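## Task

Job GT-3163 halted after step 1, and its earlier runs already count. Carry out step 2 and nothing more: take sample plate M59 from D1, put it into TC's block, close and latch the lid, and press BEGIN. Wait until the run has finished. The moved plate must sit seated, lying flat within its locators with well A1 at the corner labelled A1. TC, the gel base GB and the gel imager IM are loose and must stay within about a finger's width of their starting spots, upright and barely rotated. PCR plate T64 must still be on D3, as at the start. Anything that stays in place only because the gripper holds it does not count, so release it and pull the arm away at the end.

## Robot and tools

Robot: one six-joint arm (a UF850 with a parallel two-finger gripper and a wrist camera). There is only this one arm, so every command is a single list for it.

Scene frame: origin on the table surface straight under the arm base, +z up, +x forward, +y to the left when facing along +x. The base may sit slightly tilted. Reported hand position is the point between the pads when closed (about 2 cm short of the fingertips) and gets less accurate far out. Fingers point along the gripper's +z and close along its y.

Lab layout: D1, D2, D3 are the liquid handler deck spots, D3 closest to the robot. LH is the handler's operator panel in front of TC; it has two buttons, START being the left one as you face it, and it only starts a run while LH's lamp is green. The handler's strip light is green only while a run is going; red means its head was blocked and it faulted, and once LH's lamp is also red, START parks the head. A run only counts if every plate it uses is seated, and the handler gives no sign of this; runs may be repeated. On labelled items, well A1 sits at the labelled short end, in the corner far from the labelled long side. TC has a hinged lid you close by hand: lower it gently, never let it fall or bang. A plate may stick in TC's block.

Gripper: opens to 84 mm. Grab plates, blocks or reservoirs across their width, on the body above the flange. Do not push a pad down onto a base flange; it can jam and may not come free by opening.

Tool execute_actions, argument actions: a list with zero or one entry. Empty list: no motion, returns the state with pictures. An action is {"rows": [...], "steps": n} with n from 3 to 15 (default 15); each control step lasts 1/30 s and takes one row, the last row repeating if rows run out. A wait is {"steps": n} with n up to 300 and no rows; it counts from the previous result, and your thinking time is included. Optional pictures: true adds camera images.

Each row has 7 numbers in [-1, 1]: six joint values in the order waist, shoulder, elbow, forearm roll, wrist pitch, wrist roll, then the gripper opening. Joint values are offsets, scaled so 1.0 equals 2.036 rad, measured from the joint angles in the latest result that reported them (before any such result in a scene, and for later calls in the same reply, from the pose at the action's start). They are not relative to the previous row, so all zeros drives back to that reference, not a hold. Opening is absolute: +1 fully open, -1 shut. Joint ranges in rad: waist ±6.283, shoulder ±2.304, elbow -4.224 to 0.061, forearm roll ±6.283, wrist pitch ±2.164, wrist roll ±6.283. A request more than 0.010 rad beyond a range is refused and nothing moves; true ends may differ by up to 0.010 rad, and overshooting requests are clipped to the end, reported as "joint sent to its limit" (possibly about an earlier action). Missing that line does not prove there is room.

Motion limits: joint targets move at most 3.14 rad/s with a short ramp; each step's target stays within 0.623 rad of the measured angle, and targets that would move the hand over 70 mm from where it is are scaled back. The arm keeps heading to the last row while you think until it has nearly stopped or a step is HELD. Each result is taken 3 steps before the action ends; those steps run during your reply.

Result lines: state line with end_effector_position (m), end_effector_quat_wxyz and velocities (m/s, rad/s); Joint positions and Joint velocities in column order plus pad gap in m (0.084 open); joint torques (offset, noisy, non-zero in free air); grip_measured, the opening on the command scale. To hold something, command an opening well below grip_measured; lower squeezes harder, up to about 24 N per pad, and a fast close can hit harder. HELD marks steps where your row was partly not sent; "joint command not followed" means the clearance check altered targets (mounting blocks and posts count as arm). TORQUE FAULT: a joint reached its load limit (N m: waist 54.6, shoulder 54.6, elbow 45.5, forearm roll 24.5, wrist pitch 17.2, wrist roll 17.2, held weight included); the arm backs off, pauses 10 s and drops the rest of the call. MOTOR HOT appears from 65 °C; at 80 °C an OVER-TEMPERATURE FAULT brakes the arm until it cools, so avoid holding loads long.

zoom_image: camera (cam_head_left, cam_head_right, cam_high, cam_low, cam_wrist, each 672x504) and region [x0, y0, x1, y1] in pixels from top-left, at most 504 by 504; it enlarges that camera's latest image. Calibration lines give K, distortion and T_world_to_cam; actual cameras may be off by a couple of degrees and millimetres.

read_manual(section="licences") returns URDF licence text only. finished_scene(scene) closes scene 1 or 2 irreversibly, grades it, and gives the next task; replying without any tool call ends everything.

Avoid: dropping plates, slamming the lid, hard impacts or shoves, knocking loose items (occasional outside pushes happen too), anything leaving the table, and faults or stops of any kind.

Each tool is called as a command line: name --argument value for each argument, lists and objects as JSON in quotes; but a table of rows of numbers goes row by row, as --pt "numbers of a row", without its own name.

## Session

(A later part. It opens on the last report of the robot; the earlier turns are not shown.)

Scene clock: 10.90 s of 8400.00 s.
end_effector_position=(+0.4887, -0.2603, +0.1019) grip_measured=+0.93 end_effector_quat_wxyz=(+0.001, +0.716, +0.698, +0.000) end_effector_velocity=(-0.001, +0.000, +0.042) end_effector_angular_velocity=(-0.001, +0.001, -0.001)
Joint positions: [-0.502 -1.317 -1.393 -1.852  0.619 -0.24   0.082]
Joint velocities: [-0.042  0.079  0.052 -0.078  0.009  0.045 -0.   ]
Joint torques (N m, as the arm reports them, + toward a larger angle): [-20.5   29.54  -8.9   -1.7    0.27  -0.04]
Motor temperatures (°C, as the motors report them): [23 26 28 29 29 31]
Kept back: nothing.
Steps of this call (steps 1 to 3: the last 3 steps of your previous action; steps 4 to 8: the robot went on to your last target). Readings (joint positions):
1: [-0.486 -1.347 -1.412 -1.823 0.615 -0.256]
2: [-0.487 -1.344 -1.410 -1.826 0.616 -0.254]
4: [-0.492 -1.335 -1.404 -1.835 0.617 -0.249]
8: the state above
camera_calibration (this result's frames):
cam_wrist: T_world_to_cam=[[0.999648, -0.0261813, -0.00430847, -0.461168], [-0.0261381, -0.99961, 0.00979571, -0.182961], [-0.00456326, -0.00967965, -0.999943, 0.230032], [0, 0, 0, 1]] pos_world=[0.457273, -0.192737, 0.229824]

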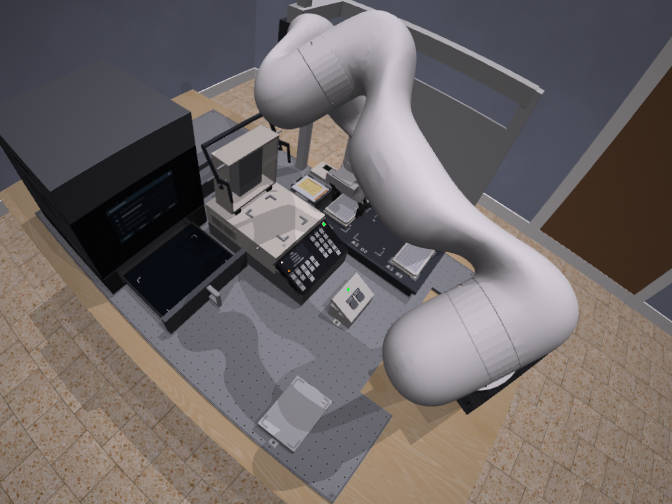

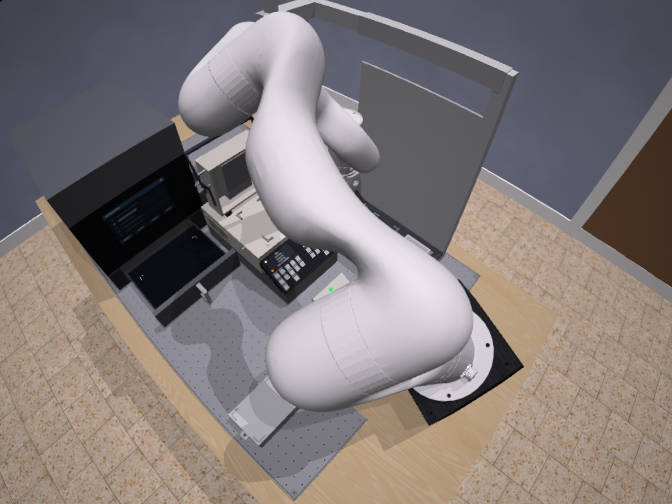

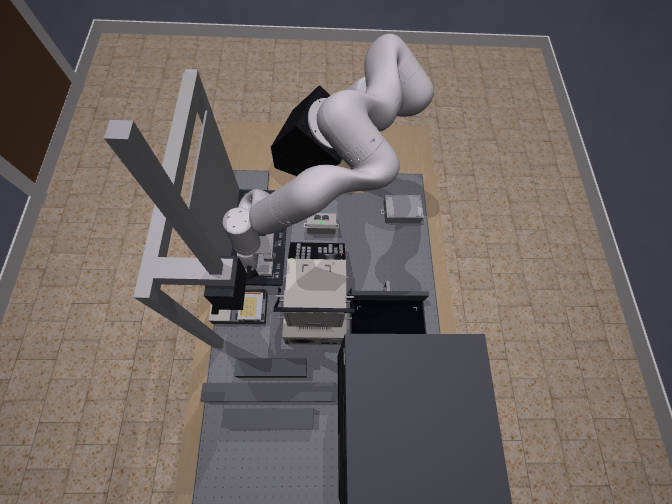

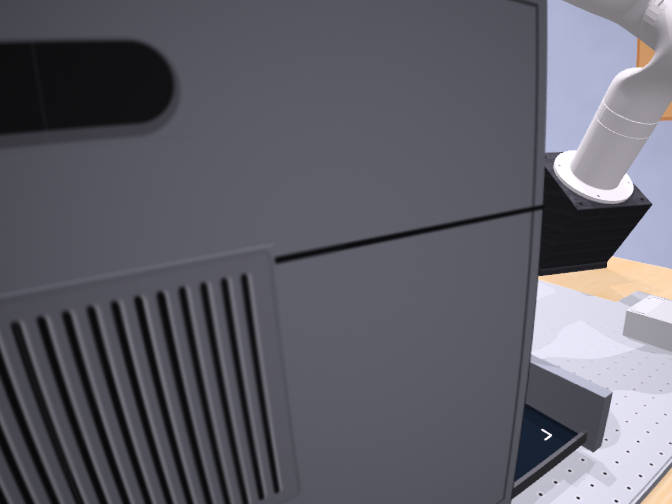

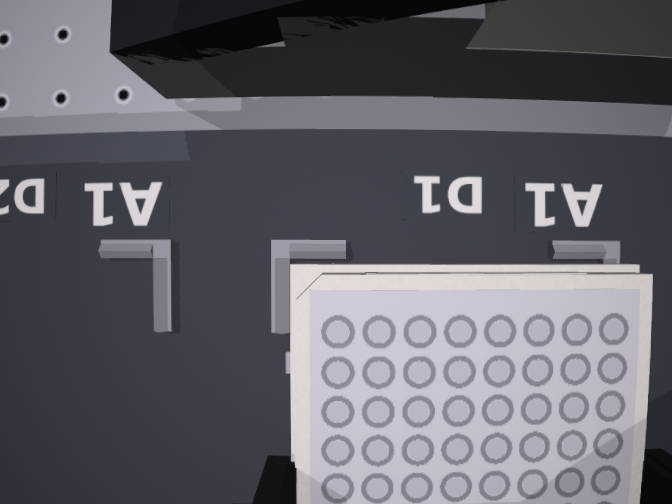

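execute_actions --actions '[]'

Scene clock: 11.40 s of 8400.00 s.
end_effector_position=(+0.4882, -0.2601, +0.1063) grip_measured=+0.93 end_effector_quat_wxyz=(+0.001, +0.716, +0.698, +0.000) end_effector_velocity=(+0.000, +0.001, +0.000) end_effector_angular_velocity=(+0.001, +0.000, +0.001)
Joint positions: [-0.506 -1.309 -1.387 -1.861  0.62  -0.234  0.082]
Joint velocities: [ 0.     0.001  0.001 -0.001  0.001  0.001  0.   ]
Joint torques (N m, as the arm reports them, + toward a larger angle): [-21.12  34.88  -9.42  -1.48  -0.01  -0.07]
Motor temperatures (°C, as the motors report them): [23 26 28 29 29 31]
Kept back: nothing.
Steps of this call (steps 1 to 15: the robot went on to your last target). Readings (joint positions):
1: [-0.503 -1.315 -1.392 -1.854 0.619 -0.238]
2: [-0.504 -1.313 -1.390 -1.856 0.620 -0.237]
4: [-0.505 -1.311 -1.389 -1.858 0.620 -0.236]
8: [-0.506 -1.310 -1.387 -1.860 0.620 -0.235]
15: the state above
camera_calibration (this result's frames):
cam_wrist: T_world_to_cam=[[0.999636, -0.026523, -0.00503186, -0.460652], [-0.0264747, -0.999605, 0.00944479, -0.182587], [-0.00528038, -0.00930813, -0.999943, 0.234852], [0, 0, 0, 1]] pos_world=[0.456891, -0.192547, 0.234245]

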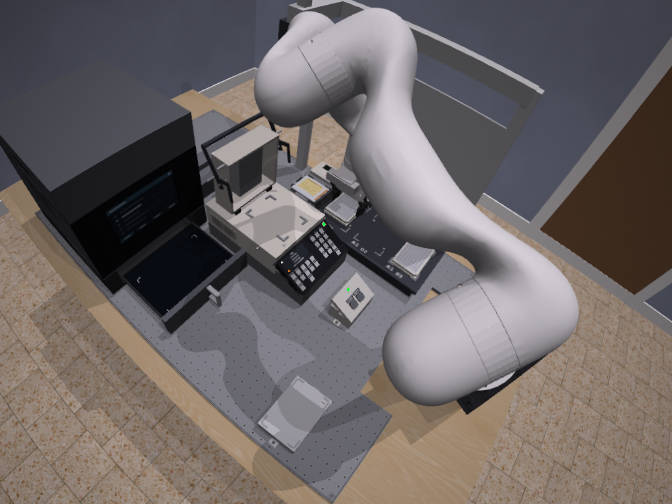

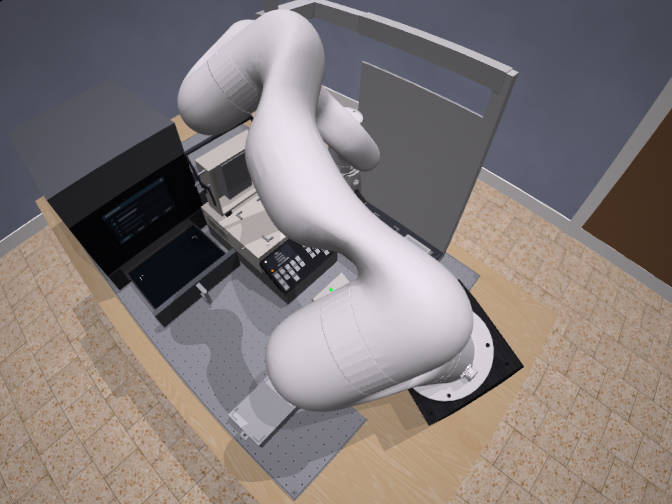

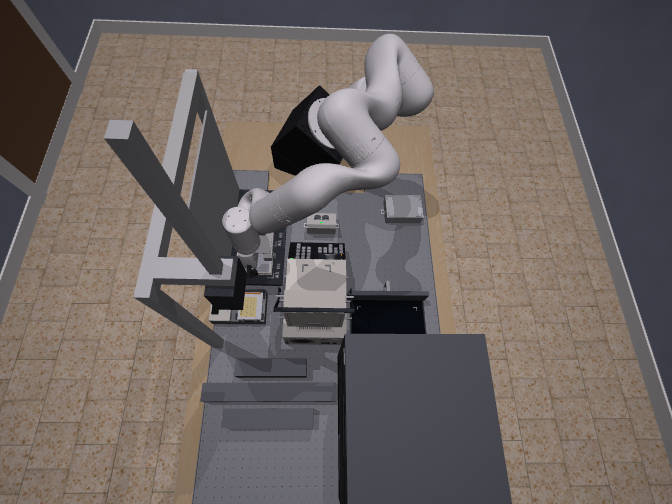

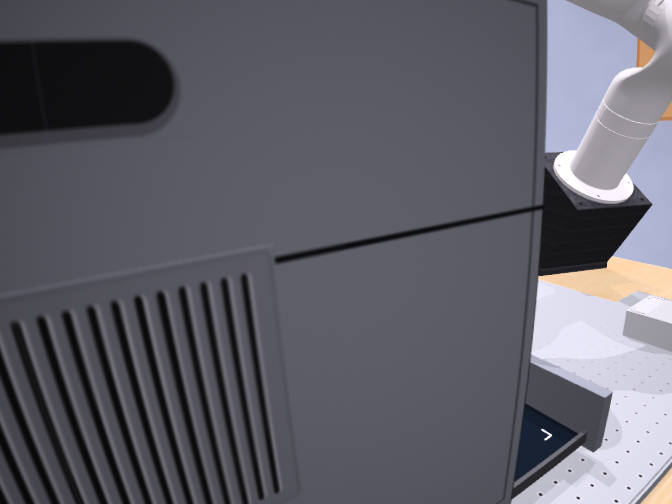

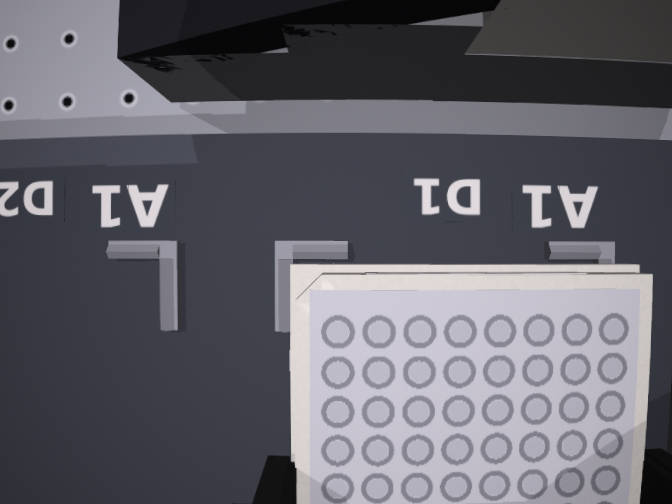

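execute_actions --actions '[{"rows": [[-0.003,0.005,0.002,-0.006,0.001,0.004,-0.3],[-0.007,0.012,0.006,-0.014,0.003,0.009,-0.3],[-0.011,0.02,0.01,-0.024,0.005,0.016,-0.3],[-0.016,0.029,0.014,-0.034,0.008,0.023,-0.3],[-0.021,0.038,0.018,-0.044,0.01,0.03,-0.3],[-0.026,0.047,0.022,-0.055,0.012,0.037,-0.3],[-0.031,0.056,0.027,-0.065,0.015,0.044,-0.3],[-0.035,0.065,0.031,-0.075,0.017,0.05,-0.3],[-0.039,0.072,0.034,-0.084,0.019,0.056,-0.3],[-0.042,0.078,0.037,-0.09,0.02,0.061,-0.3],[-0.0444,0.0815,0.0385,-0.0946,0.0214,0.0634,-0.3]], "steps": 15}]'

Scene clock: 12.03 s of 8400.00 s.
end_effector_position=(+0.4919, -0.2605, +0.1680) grip_measured=+0.93 end_effector_quat_wxyz=(+0.001, +0.716, +0.698, +0.002) end_effector_velocity=(+0.003, -0.001, +0.249) end_effector_angular_velocity=(-0.015, -0.003, +0.004)
Joint positions: [-0.565 -1.201 -1.337 -1.985  0.648 -0.151  0.082]
Joint velocities: [-0.235  0.435  0.196 -0.495  0.11   0.328  0.   ]
Joint torques (N m, as the arm reports them, + toward a larger angle): [-18.35  31.79 -10.74   1.01  -0.06  -0.2 ]
Motor temperatures (°C, as the motors report them): [23 26 28 29 29 31]
Steps of this call (steps 1 to 7: the robot went on to your last target; steps 8 to 19: the first 12 steps of this action). Readings (joint positions):
8: [-0.506 -1.309 -1.387 -1.861 0.620 -0.234]
9: [-0.507 -1.308 -1.386 -1.862 0.620 -0.234]
11: [-0.511 -1.301 -1.383 -1.871 0.622 -0.228]
15: [-0.533 -1.261 -1.364 -1.917 0.633 -0.196]
19: the state above

execute_actions --actions '[{"rows": [[-0.0154,0.0285,0.0139,-0.0337,0.0076,0.0226,-0.3],[-0.0154,0.0285,0.0139,-0.0337,0.0076,0.0226,-0.3],[-0.014,0.032,0.018,-0.032,0.0073,0.011,-0.3],[-0.012,0.038,0.024,-0.0295,0.0068,-0.007,-0.3],[-0.009,0.045,0.032,-0.026,0.006,-0.03,-0.3],[-0.006,0.053,0.040,-0.023,0.0055,-0.054,-0.3],[-0.003,0.060,0.048,-0.0195,0.005,-0.078,-0.3],[0.0,0.068,0.057,-0.016,0.004,-0.102,-0.3],[0.003,0.076,0.065,-0.0125,0.0036,-0.126,-0.3],[0.0055,0.083,0.073,-0.009,0.003,-0.15,-0.3],[0.0085,0.091,0.081,-0.006,0.0023,-0.174,-0.3],[0.0115,0.098,0.090,-0.002,0.0017,-0.198,-0.3],[0.014,0.106,0.098,0.001,0.001,-0.222,-0.3],[0.017,0.113,0.106,0.0045,0.0004,-0.246,-0.3],[0.02,0.121,0.114,0.008,-0.0003,-0.27,-0.3]], "steps": 15}]'

Scene clock: 12.73 s of 8400.00 s.
end_effector_position=(+0.4913, -0.2343, +0.2079) grip_measured=+0.93 end_effector_quat_wxyz=(+0.000, +0.650, +0.760, +0.001) end_effector_velocity=(+0.007, +0.161, +0.047) end_effector_angular_velocity=(+0.000, -0.005, +1.136)
Joint positions: [-0.573 -1.084 -1.245 -2.027  0.659 -0.291  0.082]
Joint velocities: [ 0.144  0.375  0.4    0.165 -0.029 -1.161  0.   ]
Joint torques (N m, as the arm reports them, + toward a larger angle): [-18.8   37.05  -9.97  -0.7    0.24  -0.35]
Motor temperatures (°C, as the motors report them): [23 26 28 29 29 31]
Steps of this call (steps 1 to 3: the last 3 steps of your previous action; steps 4 to 9: the robot went on to your last target; steps 10 to 21: the first 12 steps of this action). Readings (joint positions):
10: [-0.595 -1.146 -1.310 -2.050 0.663 -0.108]
11: [-0.595 -1.145 -1.309 -2.051 0.663 -0.107]
13: [-0.596 -1.144 -1.308 -2.052 0.663 -0.108]
17: [-0.590 -1.126 -1.289 -2.045 0.662 -0.162]
21: the state above

execute_actions --actions '[{"rows": [[0.026,0.069,0.074,0.031,-0.006,-0.218,-0.3],[0.029,0.076,0.083,0.034,-0.0066,-0.243,-0.3],[0.032,0.084,0.091,0.038,-0.0073,-0.268,-0.3],[0.035,0.092,0.10,0.041,-0.008,-0.292,-0.3],[0.038,0.10,0.108,0.045,-0.0086,-0.317,-0.3],[0.041,0.107,0.116,0.048,-0.0093,-0.342,-0.3],[0.044,0.115,0.125,0.052,-0.01,-0.367,-0.3],[0.047,0.123,0.133,0.055,-0.0107,-0.392,-0.3],[0.05,0.131,0.142,0.059,-0.0113,-0.416,-0.3],[0.0526,0.139,0.15,0.062,-0.012,-0.441,-0.3],[0.0555,0.146,0.159,0.066,-0.0127,-0.466,-0.3],[0.058,0.152,0.165,0.0686,-0.0132,-0.485,-0.3],[0.0591,0.1557,0.1688,0.07,-0.0135,-0.4956,-0.3]], "steps": 15}]'

Scene clock: 13.33 s of 8400.00 s.
end_effector_position=(+0.4815, -0.1399, +0.2318) grip_measured=+0.93 end_effector_quat_wxyz=(+0.001, +0.359, +0.933, +0.000) end_effector_velocity=(-0.042, +0.185, +0.043) end_effector_angular_velocity=(-0.005, -0.000, +1.349)
Joint positions: [-0.489 -0.864 -1.006 -1.928  0.64  -0.993  0.082]
Joint velocities: [ 0.167  0.44   0.474  0.198 -0.038 -1.388  0.   ]
Joint torques (N m, as the arm reports them, + toward a larger angle): [-17.87  32.7   -8.06  -1.93  -0.05  -0.2 ]
Motor temperatures (°C, as the motors report them): [24 26 28 29 29 31]
Steps of this call (steps 1 to 3: the last 3 steps of your previous action; steps 4 to 6: the robot went on to your last target; steps 7 to 18: the first 12 steps of this action). Readings (joint positions):
7: [-0.538 -0.990 -1.143 -1.985 0.651 -0.585]
8: [-0.534 -0.980 -1.133 -1.981 0.650 -0.617]
10: [-0.527 -0.962 -1.113 -1.973 0.648 -0.677]
14: [-0.511 -0.919 -1.065 -1.953 0.644 -0.818]
18: the state above

execute_actions --actions '[{"rows": [[0.0178,0.0476,0.0514,0.0214,-0.0041,-0.1508,-0.3],[0.0178,0.0476,0.0514,0.0214,-0.0041,-0.1508,-0.3],[0.021,0.047,0.047,0.019,-0.003,-0.154,-0.3],[0.026,0.046,0.040,0.016,-0.002,-0.158,-0.3],[0.033,0.045,0.031,0.012,-0.001,-0.164,-0.3],[0.04,0.044,0.021,0.007,0.001,-0.17,-0.3],[0.047,0.043,0.011,0.003,0.0025,-0.177,-0.3],[0.055,0.042,0.001,-0.002,0.004,-0.183,-0.3],[0.062,0.041,-0.009,-0.007,0.006,-0.19,-0.3],[0.069,0.04,-0.019,-0.011,0.0074,-0.196,-0.3],[0.077,0.039,-0.029,-0.016,0.009,-0.203,-0.3],[0.083,0.038,-0.038,-0.02,0.0104,-0.208,-0.3],[0.088,0.037,-0.045,-0.023,0.0115,-0.213,-0.3],[0.0916,0.0365,-0.0497,-0.0255,0.0123,-0.216,-0.3]], "steps": 15}]'

execute_actions --actions '[{"steps": 25}]' --pictures true

Scene clock: 14.10 s of 8400.00 s.
end_effector_position=(+0.5130, -0.0860, +0.2370) grip_measured=+0.93 end_effector_quat_wxyz=(+0.001, +0.130, +0.992, -0.001) end_effector_velocity=(+0.267, +0.106, -0.022) end_effector_angular_velocity=(-0.005, -0.002, +1.095)
Joint positions: [-0.392 -0.776 -0.984 -1.924  0.645 -1.353  0.082]
Joint velocities: [ 0.378 -0.05  -0.513 -0.237  0.083 -0.333 -0.   ]
Joint torques (N m, as the arm reports them, + toward a larger angle): [-15.71  30.69 -10.84  -2.88  -0.32  -0.31]
Motor temperatures (°C, as the motors report them): [24 26 28 29 29 31]
Steps of this call (steps 1 to 3: the last 3 steps of your previous action; steps 4 to 11: the robot went on to your last target; steps 12 to 23: the first 12 steps of this action). Readings (joint positions):
12: [-0.454 -0.771 -0.905 -1.886 0.631 -1.290]
13: [-0.454 -0.770 -0.904 -1.886 0.631 -1.292]
15: [-0.453 -0.769 -0.903 -1.886 0.631 -1.297]
19: [-0.435 -0.771 -0.926 -1.897 0.635 -1.315]
23: the state above

Scene clock: 14.93 s of 8400.00 s.
end_effector_position=(+0.5748, -0.0551, +0.2308) grip_measured=+0.93 end_effector_quat_wxyz=(+0.001, +0.000, +1.000, -0.000) end_effector_velocity=(+0.001, +0.001, -0.001) end_effector_angular_velocity=(+0.000, +0.001, +0.004)
Joint positions: [-0.303 -0.789 -1.107 -1.98   0.665 -1.433  0.082]
Joint velocities: [ 0.003  0.    -0.001 -0.001 -0.    -0.001 -0.   ]
Joint torques (N m, as the arm reports them, + toward a larger angle): [-21.97  34.25  -9.89  -1.75   0.42  -0.15]
Motor temperatures (°C, as the motors report them): [24 26 28 29 29 31]
Kept back: nothing.
Steps of this call (steps 1 to 3: the last 3 steps of your previous action; steps 4 to 25: the robot went on to your last target). Readings (joint positions):
1: [-0.379 -0.778 -1.002 -1.932 0.648 -1.364]
2: [-0.366 -0.780 -1.020 -1.940 0.651 -1.376]
4: [-0.342 -0.783 -1.053 -1.955 0.656 -1.397]
8: [-0.315 -0.787 -1.091 -1.973 0.662 -1.422]
25: the state above
camera_calibration (this result's frames):
cam_wrist: T_world_to_cam=[[0.00147635, 0.999972, -0.00736808, 0.0896995], [0.999947, -0.00140151, 0.0101517, -0.511676], [0.0101411, -0.00738268, -0.999921, 0.353028], [0, 0, 0, 1]] pos_world=[0.507937, -0.0878078, 0.358855]

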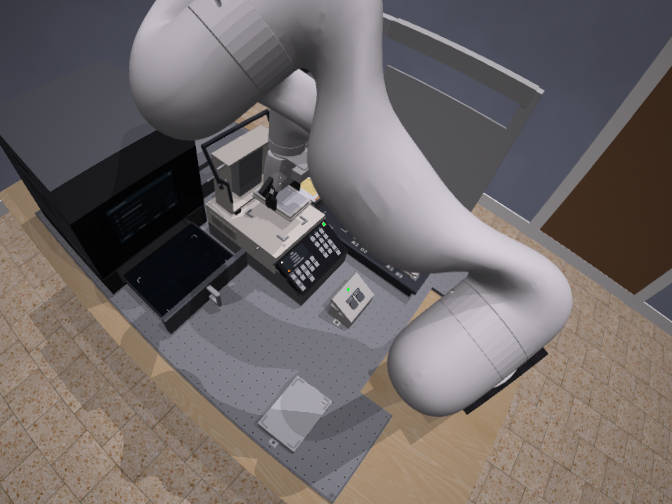

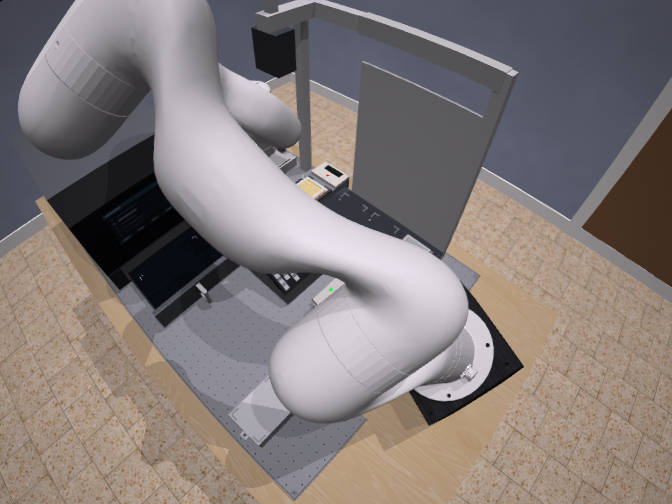

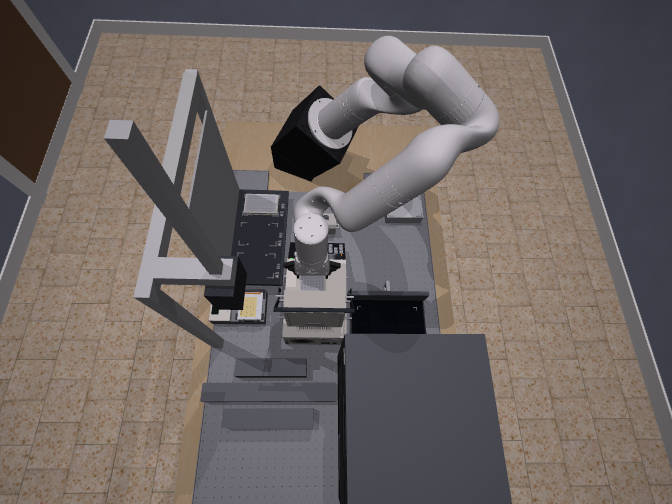

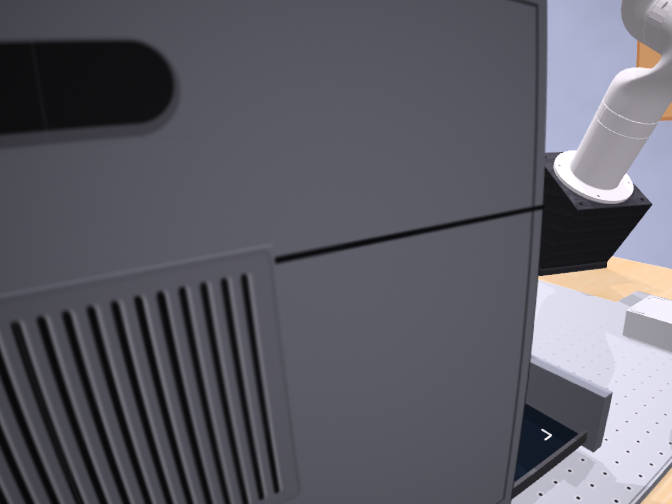

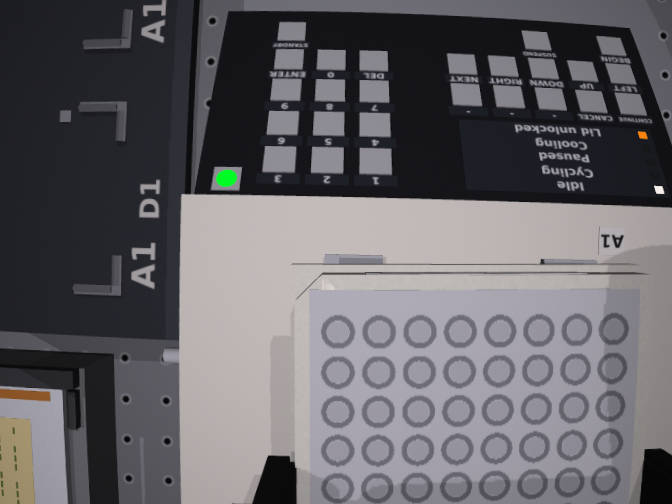

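zoom_image --camera "cam_wrist" --region '[280, 210, 672, 310]'

Region (280, 210, 672, 310) of cam_wrist's 672x504 image, scaled by 1.286, with more detail than that image has; it fills the top 129 rows of this view, and the rest is white.

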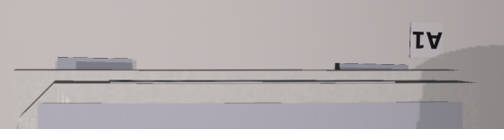

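execute_actions --actions '[{"rows": [[0.002,-0.002,-0.001,0.003,-0.001,-0.001,-0.3],[0.005,-0.005,-0.002,0.008,-0.0025,-0.002,-0.3],[0.009,-0.009,-0.003,0.014,-0.0045,-0.0035,-0.3],[0.013,-0.013,-0.005,0.02,-0.0064,-0.005,-0.3],[0.017,-0.017,-0.006,0.027,-0.0085,-0.007,-0.3],[0.021,-0.021,-0.008,0.033,-0.0104,-0.008,-0.3],[0.025,-0.025,-0.009,0.039,-0.0123,-0.01,-0.3],[0.0275,-0.0277,-0.0103,0.0435,-0.0136,-0.0108,-0.3],[0.0287,-0.0289,-0.0107,0.0453,-0.0142,-0.0113,-0.3]], "steps": 15}]'

execute_actions --actions '[{"steps": 15}]' --pictures true

Scene clock: 17.17 s of 8400.00 s.
end_effector_position=(+0.5785, -0.0469, +0.1997) grip_measured=+0.93 end_effector_quat_wxyz=(+0.000, +0.009, +1.000, +0.000) end_effector_velocity=(+0.006, +0.022, -0.084) end_effector_angular_velocity=(+0.000, +0.007, -0.050)
Joint positions: [-0.258 -0.835 -1.123 -1.91   0.643 -1.45   0.082]
Joint velocities: [ 0.121 -0.122 -0.043  0.189 -0.058 -0.047 -0.   ]
Joint torques (N m, as the arm reports them, + toward a larger angle): [-22.69  33.77  -9.86  -1.57  -0.53   0.23]
Motor temperatures (°C, as the motors report them): [24 26 28 29 29 31]
Steps of this call (steps 1 to 15: the robot went on to your last target; steps 16 to 55: nothing new was sent; steps 56 to 67: the first 12 steps of this action). Readings (joint positions):
56: [-0.303 -0.789 -1.107 -1.980 0.665 -1.433]
57: [-0.303 -0.790 -1.107 -1.980 0.664 -1.433]
59: [-0.299 -0.793 -1.108 -1.974 0.663 -1.434]
63: [-0.281 -0.812 -1.115 -1.945 0.653 -1.441]
67: the state above

Scene clock: 17.67 s of 8400.00 s.
end_effector_position=(+0.5797, -0.0446, +0.1906) grip_measured=+0.93 end_effector_quat_wxyz=(+0.000, +0.012, +1.000, -0.000) end_effector_velocity=(-0.001, +0.001, -0.002) end_effector_angular_velocity=(+0.001, +0.002, -0.000)
Joint positions: [-0.245 -0.848 -1.128 -1.888  0.636 -1.455  0.082]
Joint velocities: [ 0.003 -0.002  0.001  0.002 -0.001 -0.     0.   ]
Joint torques (N m, as the arm reports them, + toward a larger angle): [-18.44  33.82 -10.14  -1.78  -0.3   -0.57]
Motor temperatures (°C, as the motors report them): [24 26 28 29 29 31]
Kept back: nothing.
Steps of this call (steps 1 to 3: the last 3 steps of your previous action; steps 4 to 15: the robot went on to your last target). Readings (joint positions):
1: [-0.254 -0.838 -1.124 -1.904 0.641 -1.451]
2: [-0.252 -0.841 -1.125 -1.900 0.640 -1.452]
4: [-0.249 -0.844 -1.127 -1.895 0.638 -1.454]
8: [-0.246 -0.847 -1.128 -1.890 0.636 -1.455]
15: the state above
camera_calibration (this result's frames):
cam_wrist: T_world_to_cam=[[0.0245772, 0.999672, -0.00714114, 0.0654731], [0.999654, -0.0245086, 0.00954088, -0.516862], [0.00936274, -0.00737316, -0.999929, 0.3133], [0, 0, 0, 1]] pos_world=[0.51214, -0.0758092, 0.318676]

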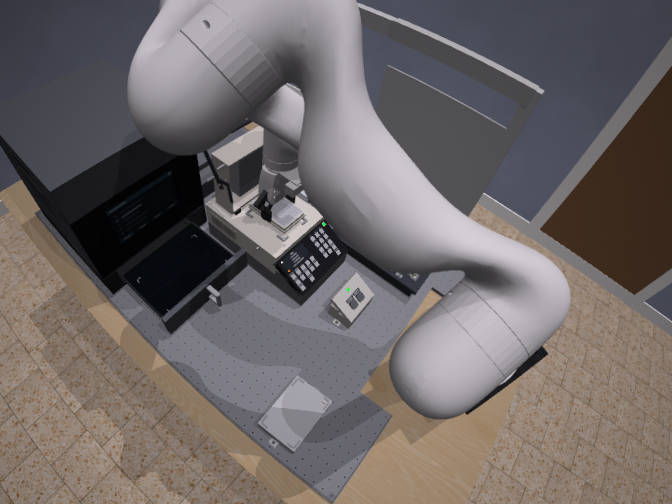

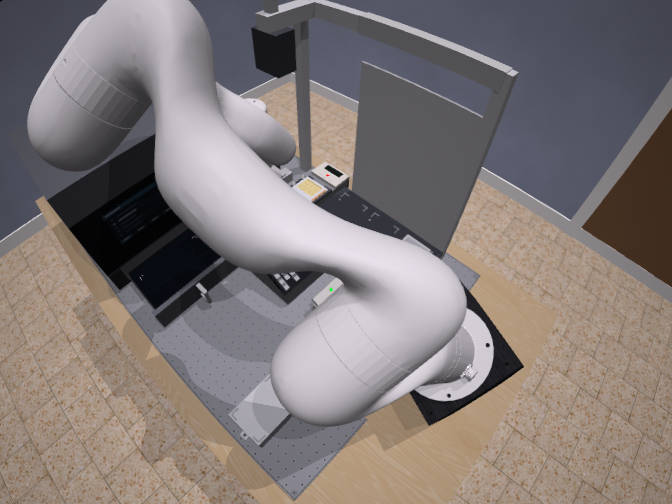

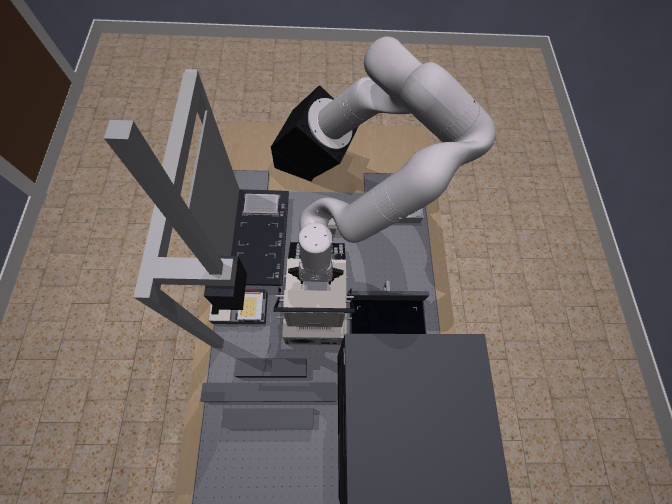

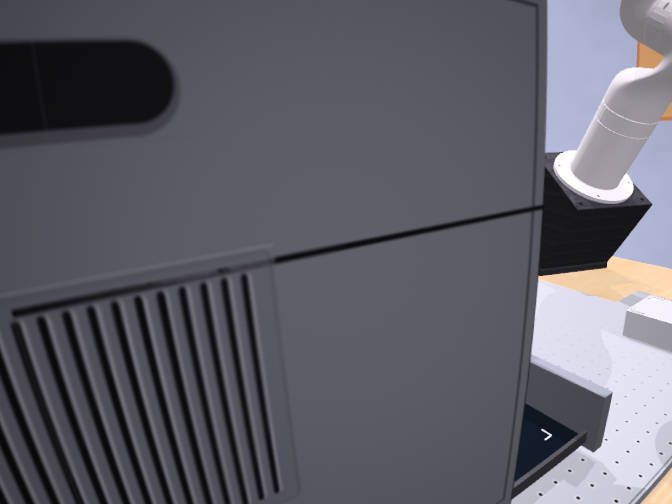

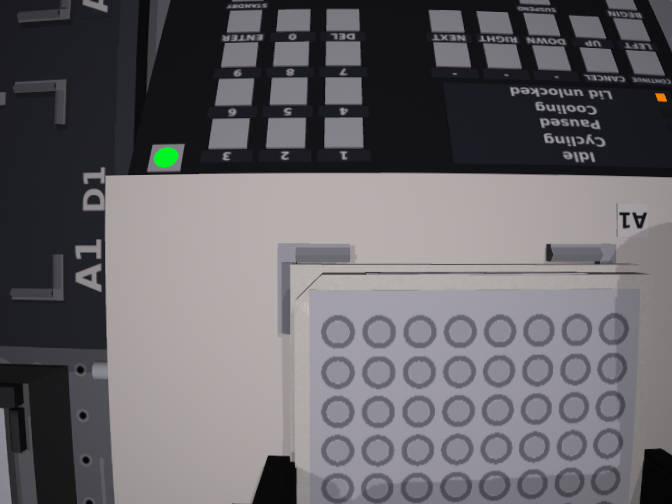

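zoom_image --camera "cam_wrist" --region '[260, 220, 460, 350]'

zoom_image --camera "cam_wrist" --region '[472, 220, 672, 350]'

Region (260, 220, 460, 350) of cam_wrist's 672x504 image, scaled by 2.520, with more detail than that image has; it fills the top 328 rows of this view, and the rest is white.

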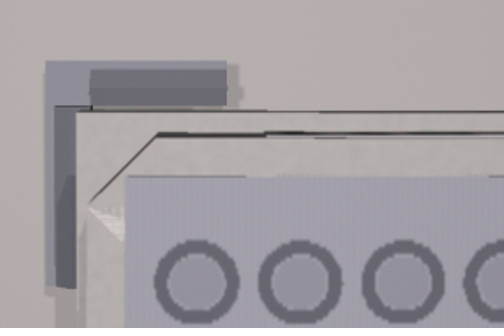

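Region (472, 220, 672, 350) of cam_wrist's 672x504 image, scaled by 2.520, with more detail than that image has; it fills the top 328 rows of this view, and the rest is white.

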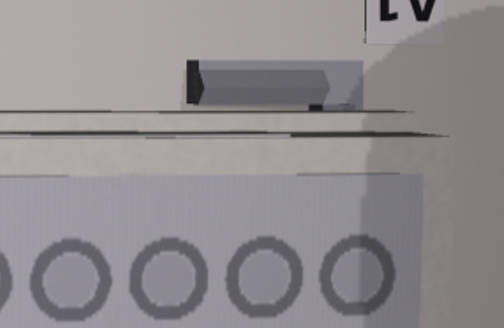

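execute_actions --actions '[{"rows": [[0.001,-0.002,-0.001,0.002,-0.0005,-0.0015,-0.3],[0.0025,-0.0045,-0.002,0.0055,-0.0013,-0.0037,-0.3],[0.004,-0.0074,-0.0034,0.009,-0.0022,-0.006,-0.3],[0.0056,-0.0102,-0.0046,0.0122,-0.003,-0.0084,-0.3],[0.0071,-0.013,-0.0059,0.0155,-0.0039,-0.0106,-0.3],[0.0087,-0.0157,-0.0071,0.0189,-0.0047,-0.0129,-0.3],[0.0097,-0.0176,-0.008,0.0211,-0.0052,-0.0144,-0.3],[0.0102,-0.0185,-0.0084,0.0222,-0.0055,-0.0152,-0.3]], "steps": 15}]'

execute_actions --actions '[{"steps": 12}]' --pictures true

Scene clock: 18.93 s of 8400.00 s.
end_effector_position=(+0.5803, -0.0446, +0.1740) grip_measured=+0.93 end_effector_quat_wxyz=(+0.000, +0.012, +1.000, -0.000) end_effector_velocity=(+0.002, -0.001, -0.032) end_effector_angular_velocity=(-0.002, -0.002, +0.001)
Joint positions: [-0.228 -0.879 -1.142 -1.851  0.627 -1.481  0.082]
Joint velocities: [ 0.033 -0.06  -0.029  0.074 -0.019 -0.051  0.   ]
Joint torques (N m, as the arm reports them, + toward a larger angle): [-19.94  33.42 -10.06  -2.1   -0.08  -0.17]
Motor temperatures (°C, as the motors report them): [24 26 28 29 29 31]
Steps of this call (steps 1 to 15: the robot went on to your last target; steps 16 to 26: nothing new was sent; steps 27 to 38: the first 12 steps of this action). Readings (joint positions):
27: [-0.245 -0.848 -1.128 -1.888 0.636 -1.456]
28: [-0.244 -0.848 -1.129 -1.888 0.636 -1.456]
30: [-0.243 -0.851 -1.130 -1.884 0.635 -1.458]
34: [-0.235 -0.866 -1.136 -1.867 0.630 -1.470]
38: the state above

Scene clock: 19.33 s of 8400.00 s.
end_effector_position=(+0.5807, -0.0447, +0.1706) grip_measured=+0.93 end_effector_quat_wxyz=(+0.000, +0.012, +1.000, -0.000) end_effector_velocity=(+0.000, +0.001, -0.001) end_effector_angular_velocity=(+0.000, +0.000, +0.001)
Joint positions: [-0.224 -0.885 -1.145 -1.843  0.625 -1.486  0.082]
Joint velocities: [ 0.002 -0.002 -0.001  0.002 -0.    -0.001  0.   ]
Joint torques (N m, as the arm reports them, + toward a larger angle): [-20.71  27.26  -9.44  -0.44  -0.05  -0.45]
Motor temperatures (°C, as the motors report them): [24 26 28 29 29 31]
Kept back: nothing.
Steps of this call (steps 1 to 3: the last 3 steps of your previous action; steps 4 to 12: the robot went on to your last target). Readings (joint positions):
1: [-0.227 -0.881 -1.143 -1.849 0.626 -1.482]
2: [-0.226 -0.882 -1.144 -1.848 0.626 -1.483]
4: [-0.225 -0.884 -1.145 -1.846 0.625 -1.485]
8: [-0.224 -0.885 -1.145 -1.844 0.625 -1.486]
12: the state above
camera_calibration (this result's frames):
cam_wrist: T_world_to_cam=[[0.0245821, 0.999673, -0.00705554, 0.0653578], [0.999651, -0.0245122, 0.00983755, -0.517711], [0.00966138, -0.00729491, -0.999927, 0.293049], [0, 0, 0, 1]] pos_world=[0.513093, -0.0758888, 0.298581]

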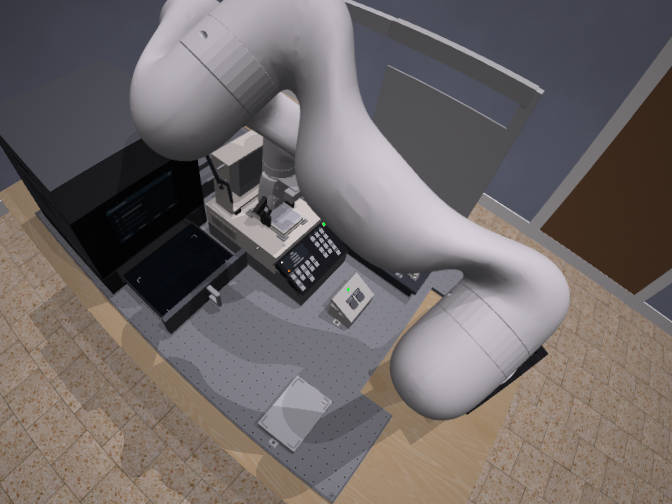

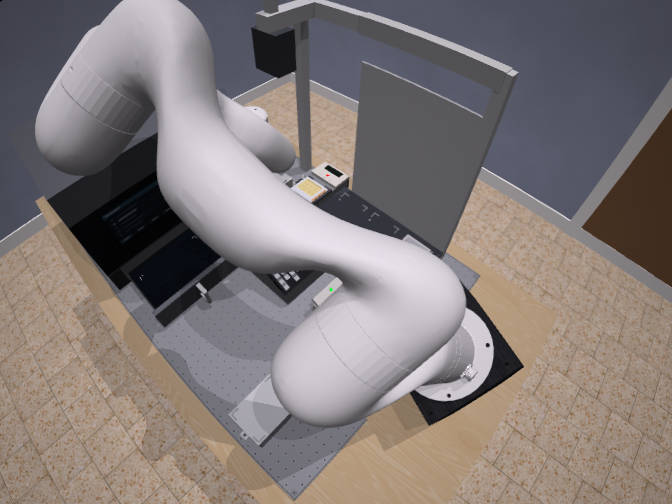

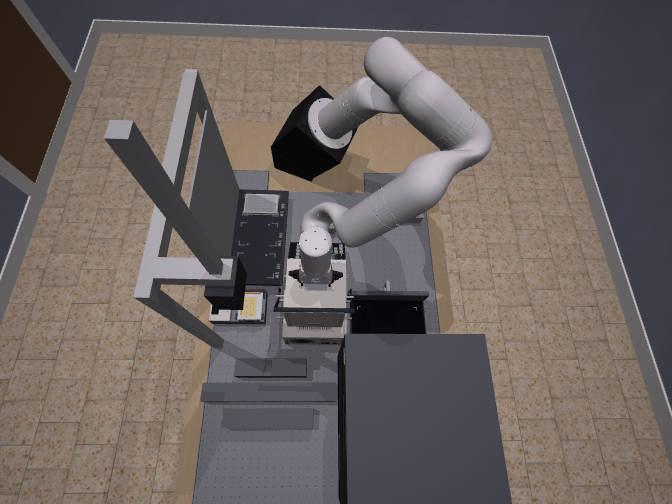

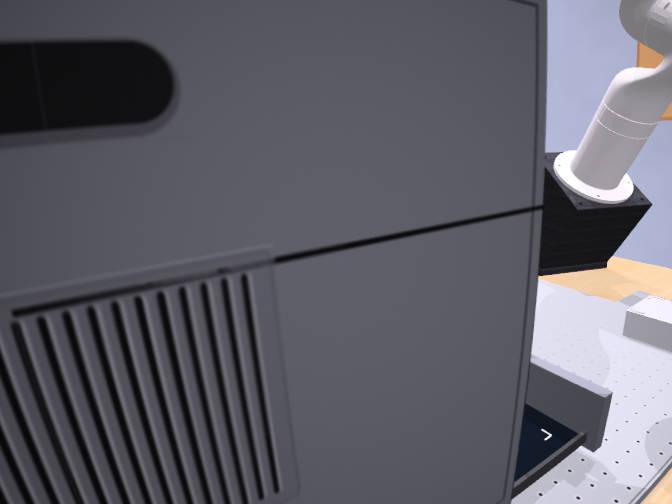

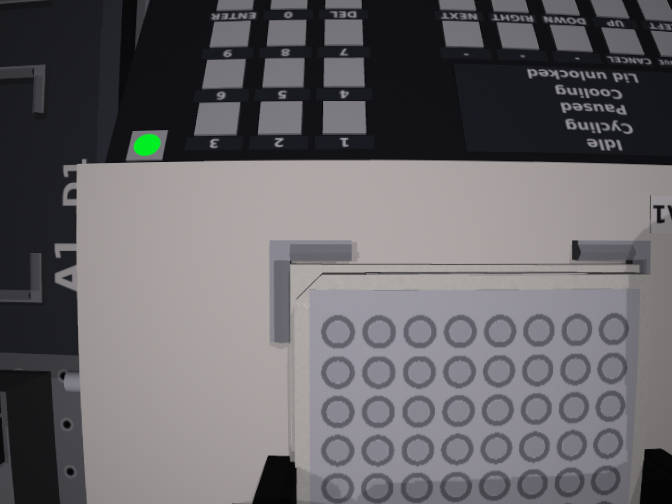

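zoom_image --camera "cam_wrist" --region '[250, 220, 450, 350]'

zoom_image --camera "cam_wrist" --region '[472, 220, 672, 350]'

Region (250, 220, 450, 350) of cam_wrist's 672x504 image, scaled by 2.520, with more detail than that image has; it fills the top 328 rows of this view, and the rest is white.

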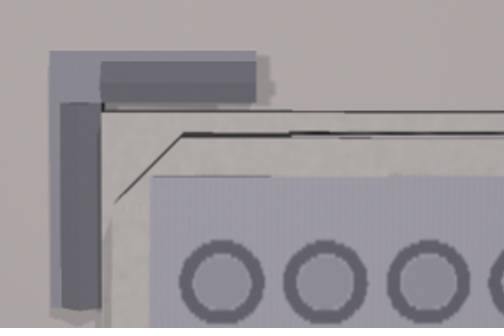

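Region (472, 220, 672, 350) of cam_wrist's 672x504 image, scaled by 2.520, with more detail than that image has; it fills the top 328 rows of this view, and the rest is white.

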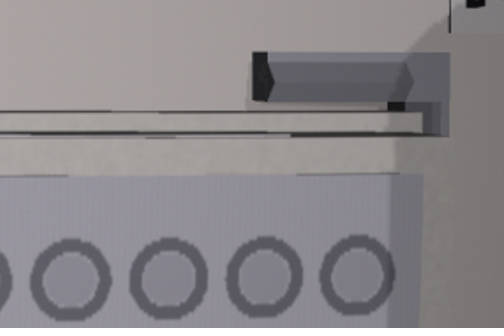

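execute_actions --actions '[{"rows": [[0.0005,-0.0009,-0.0004,0.001,-0.0003,-0.0007,-0.3],[0.001,-0.0018,-0.0008,0.0022,-0.0005,-0.0015,-0.3],[0.0015,-0.0027,-0.0012,0.0032,-0.0008,-0.0022,-0.3],[0.002,-0.0036,-0.0016,0.0043,-0.0011,-0.003,-0.3],[0.0025,-0.0045,-0.002,0.0054,-0.0013,-0.0037,-0.3],[0.003,-0.0054,-0.0024,0.0065,-0.0016,-0.0044,-0.3],[0.0034,-0.0062,-0.0028,0.0074,-0.0018,-0.0051,-0.3],[0.0037,-0.0067,-0.003,0.008,-0.002,-0.0055,-0.3]], "steps": 15}]'

execute_actions --actions '[{"steps": 10}]' --pictures true

Scene clock: 20.10 s of 8400.00 s.
end_effector_position=(+0.5810, -0.0448, +0.1652) grip_measured=+0.94 end_effector_quat_wxyz=(+0.001, +0.012, +1.000, -0.000) end_effector_velocity=(+0.003, -0.000, -0.012) end_effector_angular_velocity=(-0.004, -0.003, +0.004)
Joint positions: [-0.219 -0.895 -1.15  -1.831  0.622 -1.495  0.082]
Joint velocities: [ 0.015 -0.023 -0.015  0.029 -0.01  -0.019  0.001]
Joint torques (N m, as the arm reports them, + toward a larger angle): [-13.55  28.45  -9.79   0.45  -0.39  -0.13]
Motor temperatures (°C, as the motors report them): [24 26 28 29 29 31]
Steps of this call (steps 1 to 11: the robot went on to your last target; steps 12 to 23: the first 12 steps of this action). Readings (joint positions):
12: [-0.224 -0.886 -1.146 -1.843 0.625 -1.486]
13: [-0.224 -0.886 -1.146 -1.843 0.624 -1.487]
15: [-0.223 -0.887 -1.146 -1.842 0.624 -1.488]
19: [-0.221 -0.892 -1.148 -1.836 0.623 -1.491]
23: the state above

Scene clock: 20.43 s of 8400.00 s.
end_effector_position=(+0.5812, -0.0448, +0.1635) grip_measured=+0.94 end_effector_quat_wxyz=(+0.001, +0.012, +1.000, -0.001) end_effector_velocity=(-0.000, +0.000, -0.001) end_effector_angular_velocity=(-0.001, +0.001, +0.001)
Joint positions: [-0.217 -0.899 -1.152 -1.827  0.621 -1.497  0.082]
Joint velocities: [ 0.002 -0.001 -0.     0.001 -0.002 -0.001 -0.002]
Joint torques (N m, as the arm reports them, + toward a larger angle): [-11.72  26.12  -8.63  -0.52  -0.5    0.01]
Motor temperatures (°C, as the motors report them): [24 26 28 29 29 31]
Kept back: nothing.
Steps of this call (steps 1 to 3: the last 3 steps of your previous action; steps 4 to 10: the robot went on to your last target). Readings (joint positions):
1: [-0.218 -0.896 -1.151 -1.830 0.622 -1.496]
2: [-0.218 -0.897 -1.151 -1.829 0.621 -1.496]
4: [-0.217 -0.898 -1.152 -1.828 0.621 -1.497]
8: [-0.217 -0.898 -1.152 -1.827 0.621 -1.497]
10: the state above
camera_calibration (this result's frames):
cam_wrist: T_world_to_cam=[[0.0242968, 0.999677, -0.00745932, 0.0655788], [0.999653, -0.0242188, 0.0103654, -0.518222], [0.0101814, -0.00770858, -0.999918, 0.285672], [0, 0, 0, 1]] pos_world=[0.51354, -0.0759062, 0.291509]

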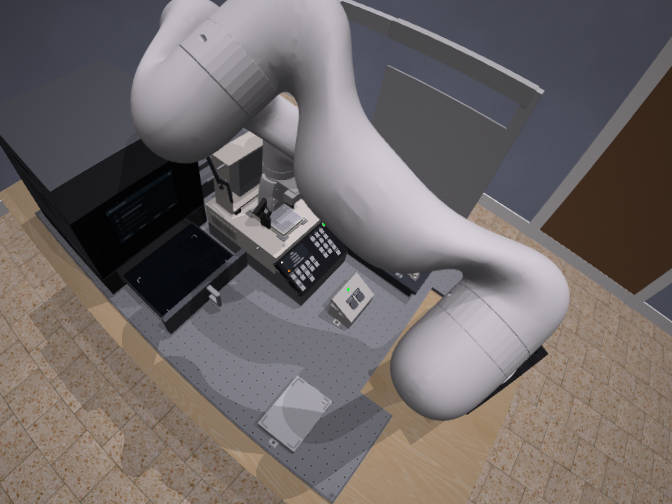

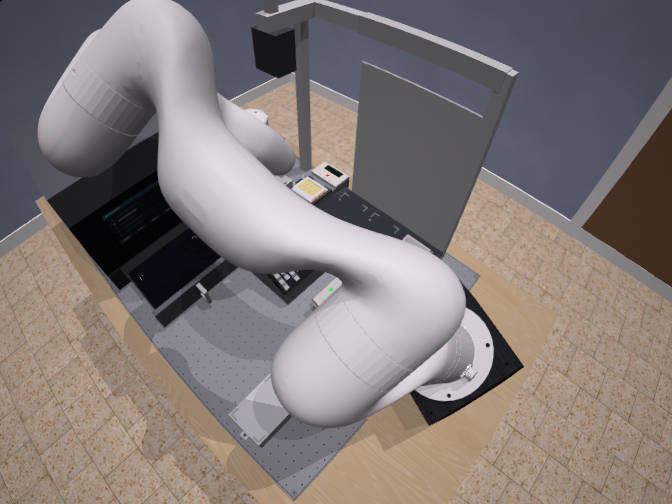

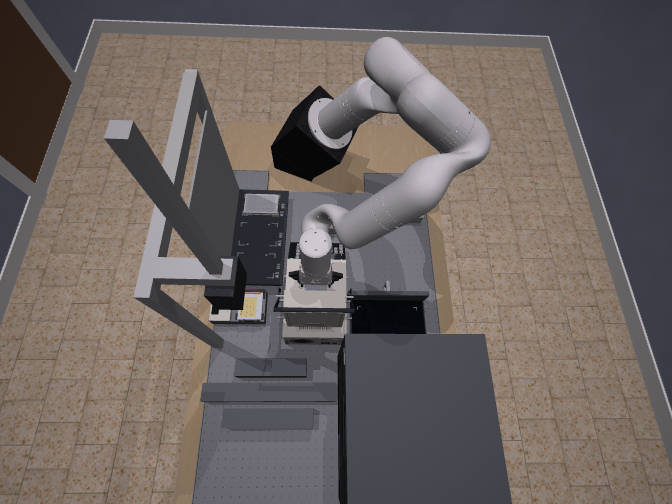

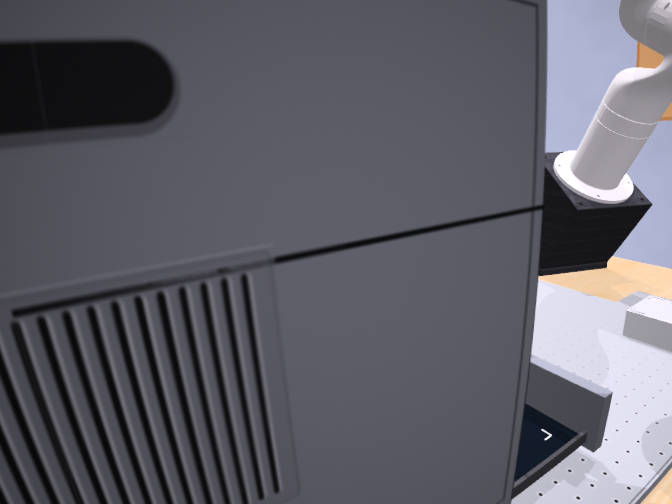

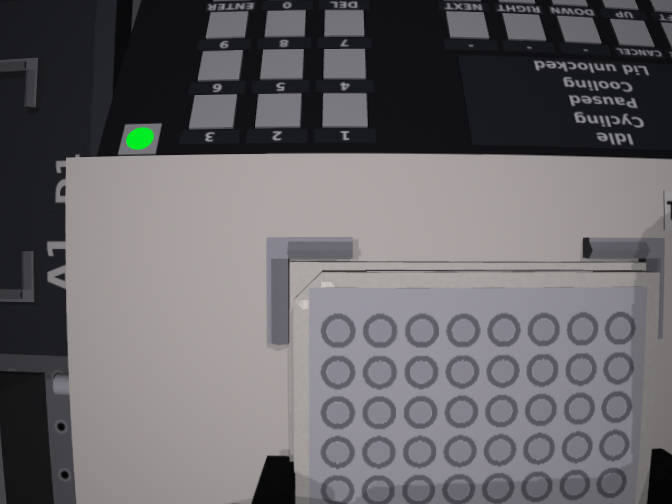

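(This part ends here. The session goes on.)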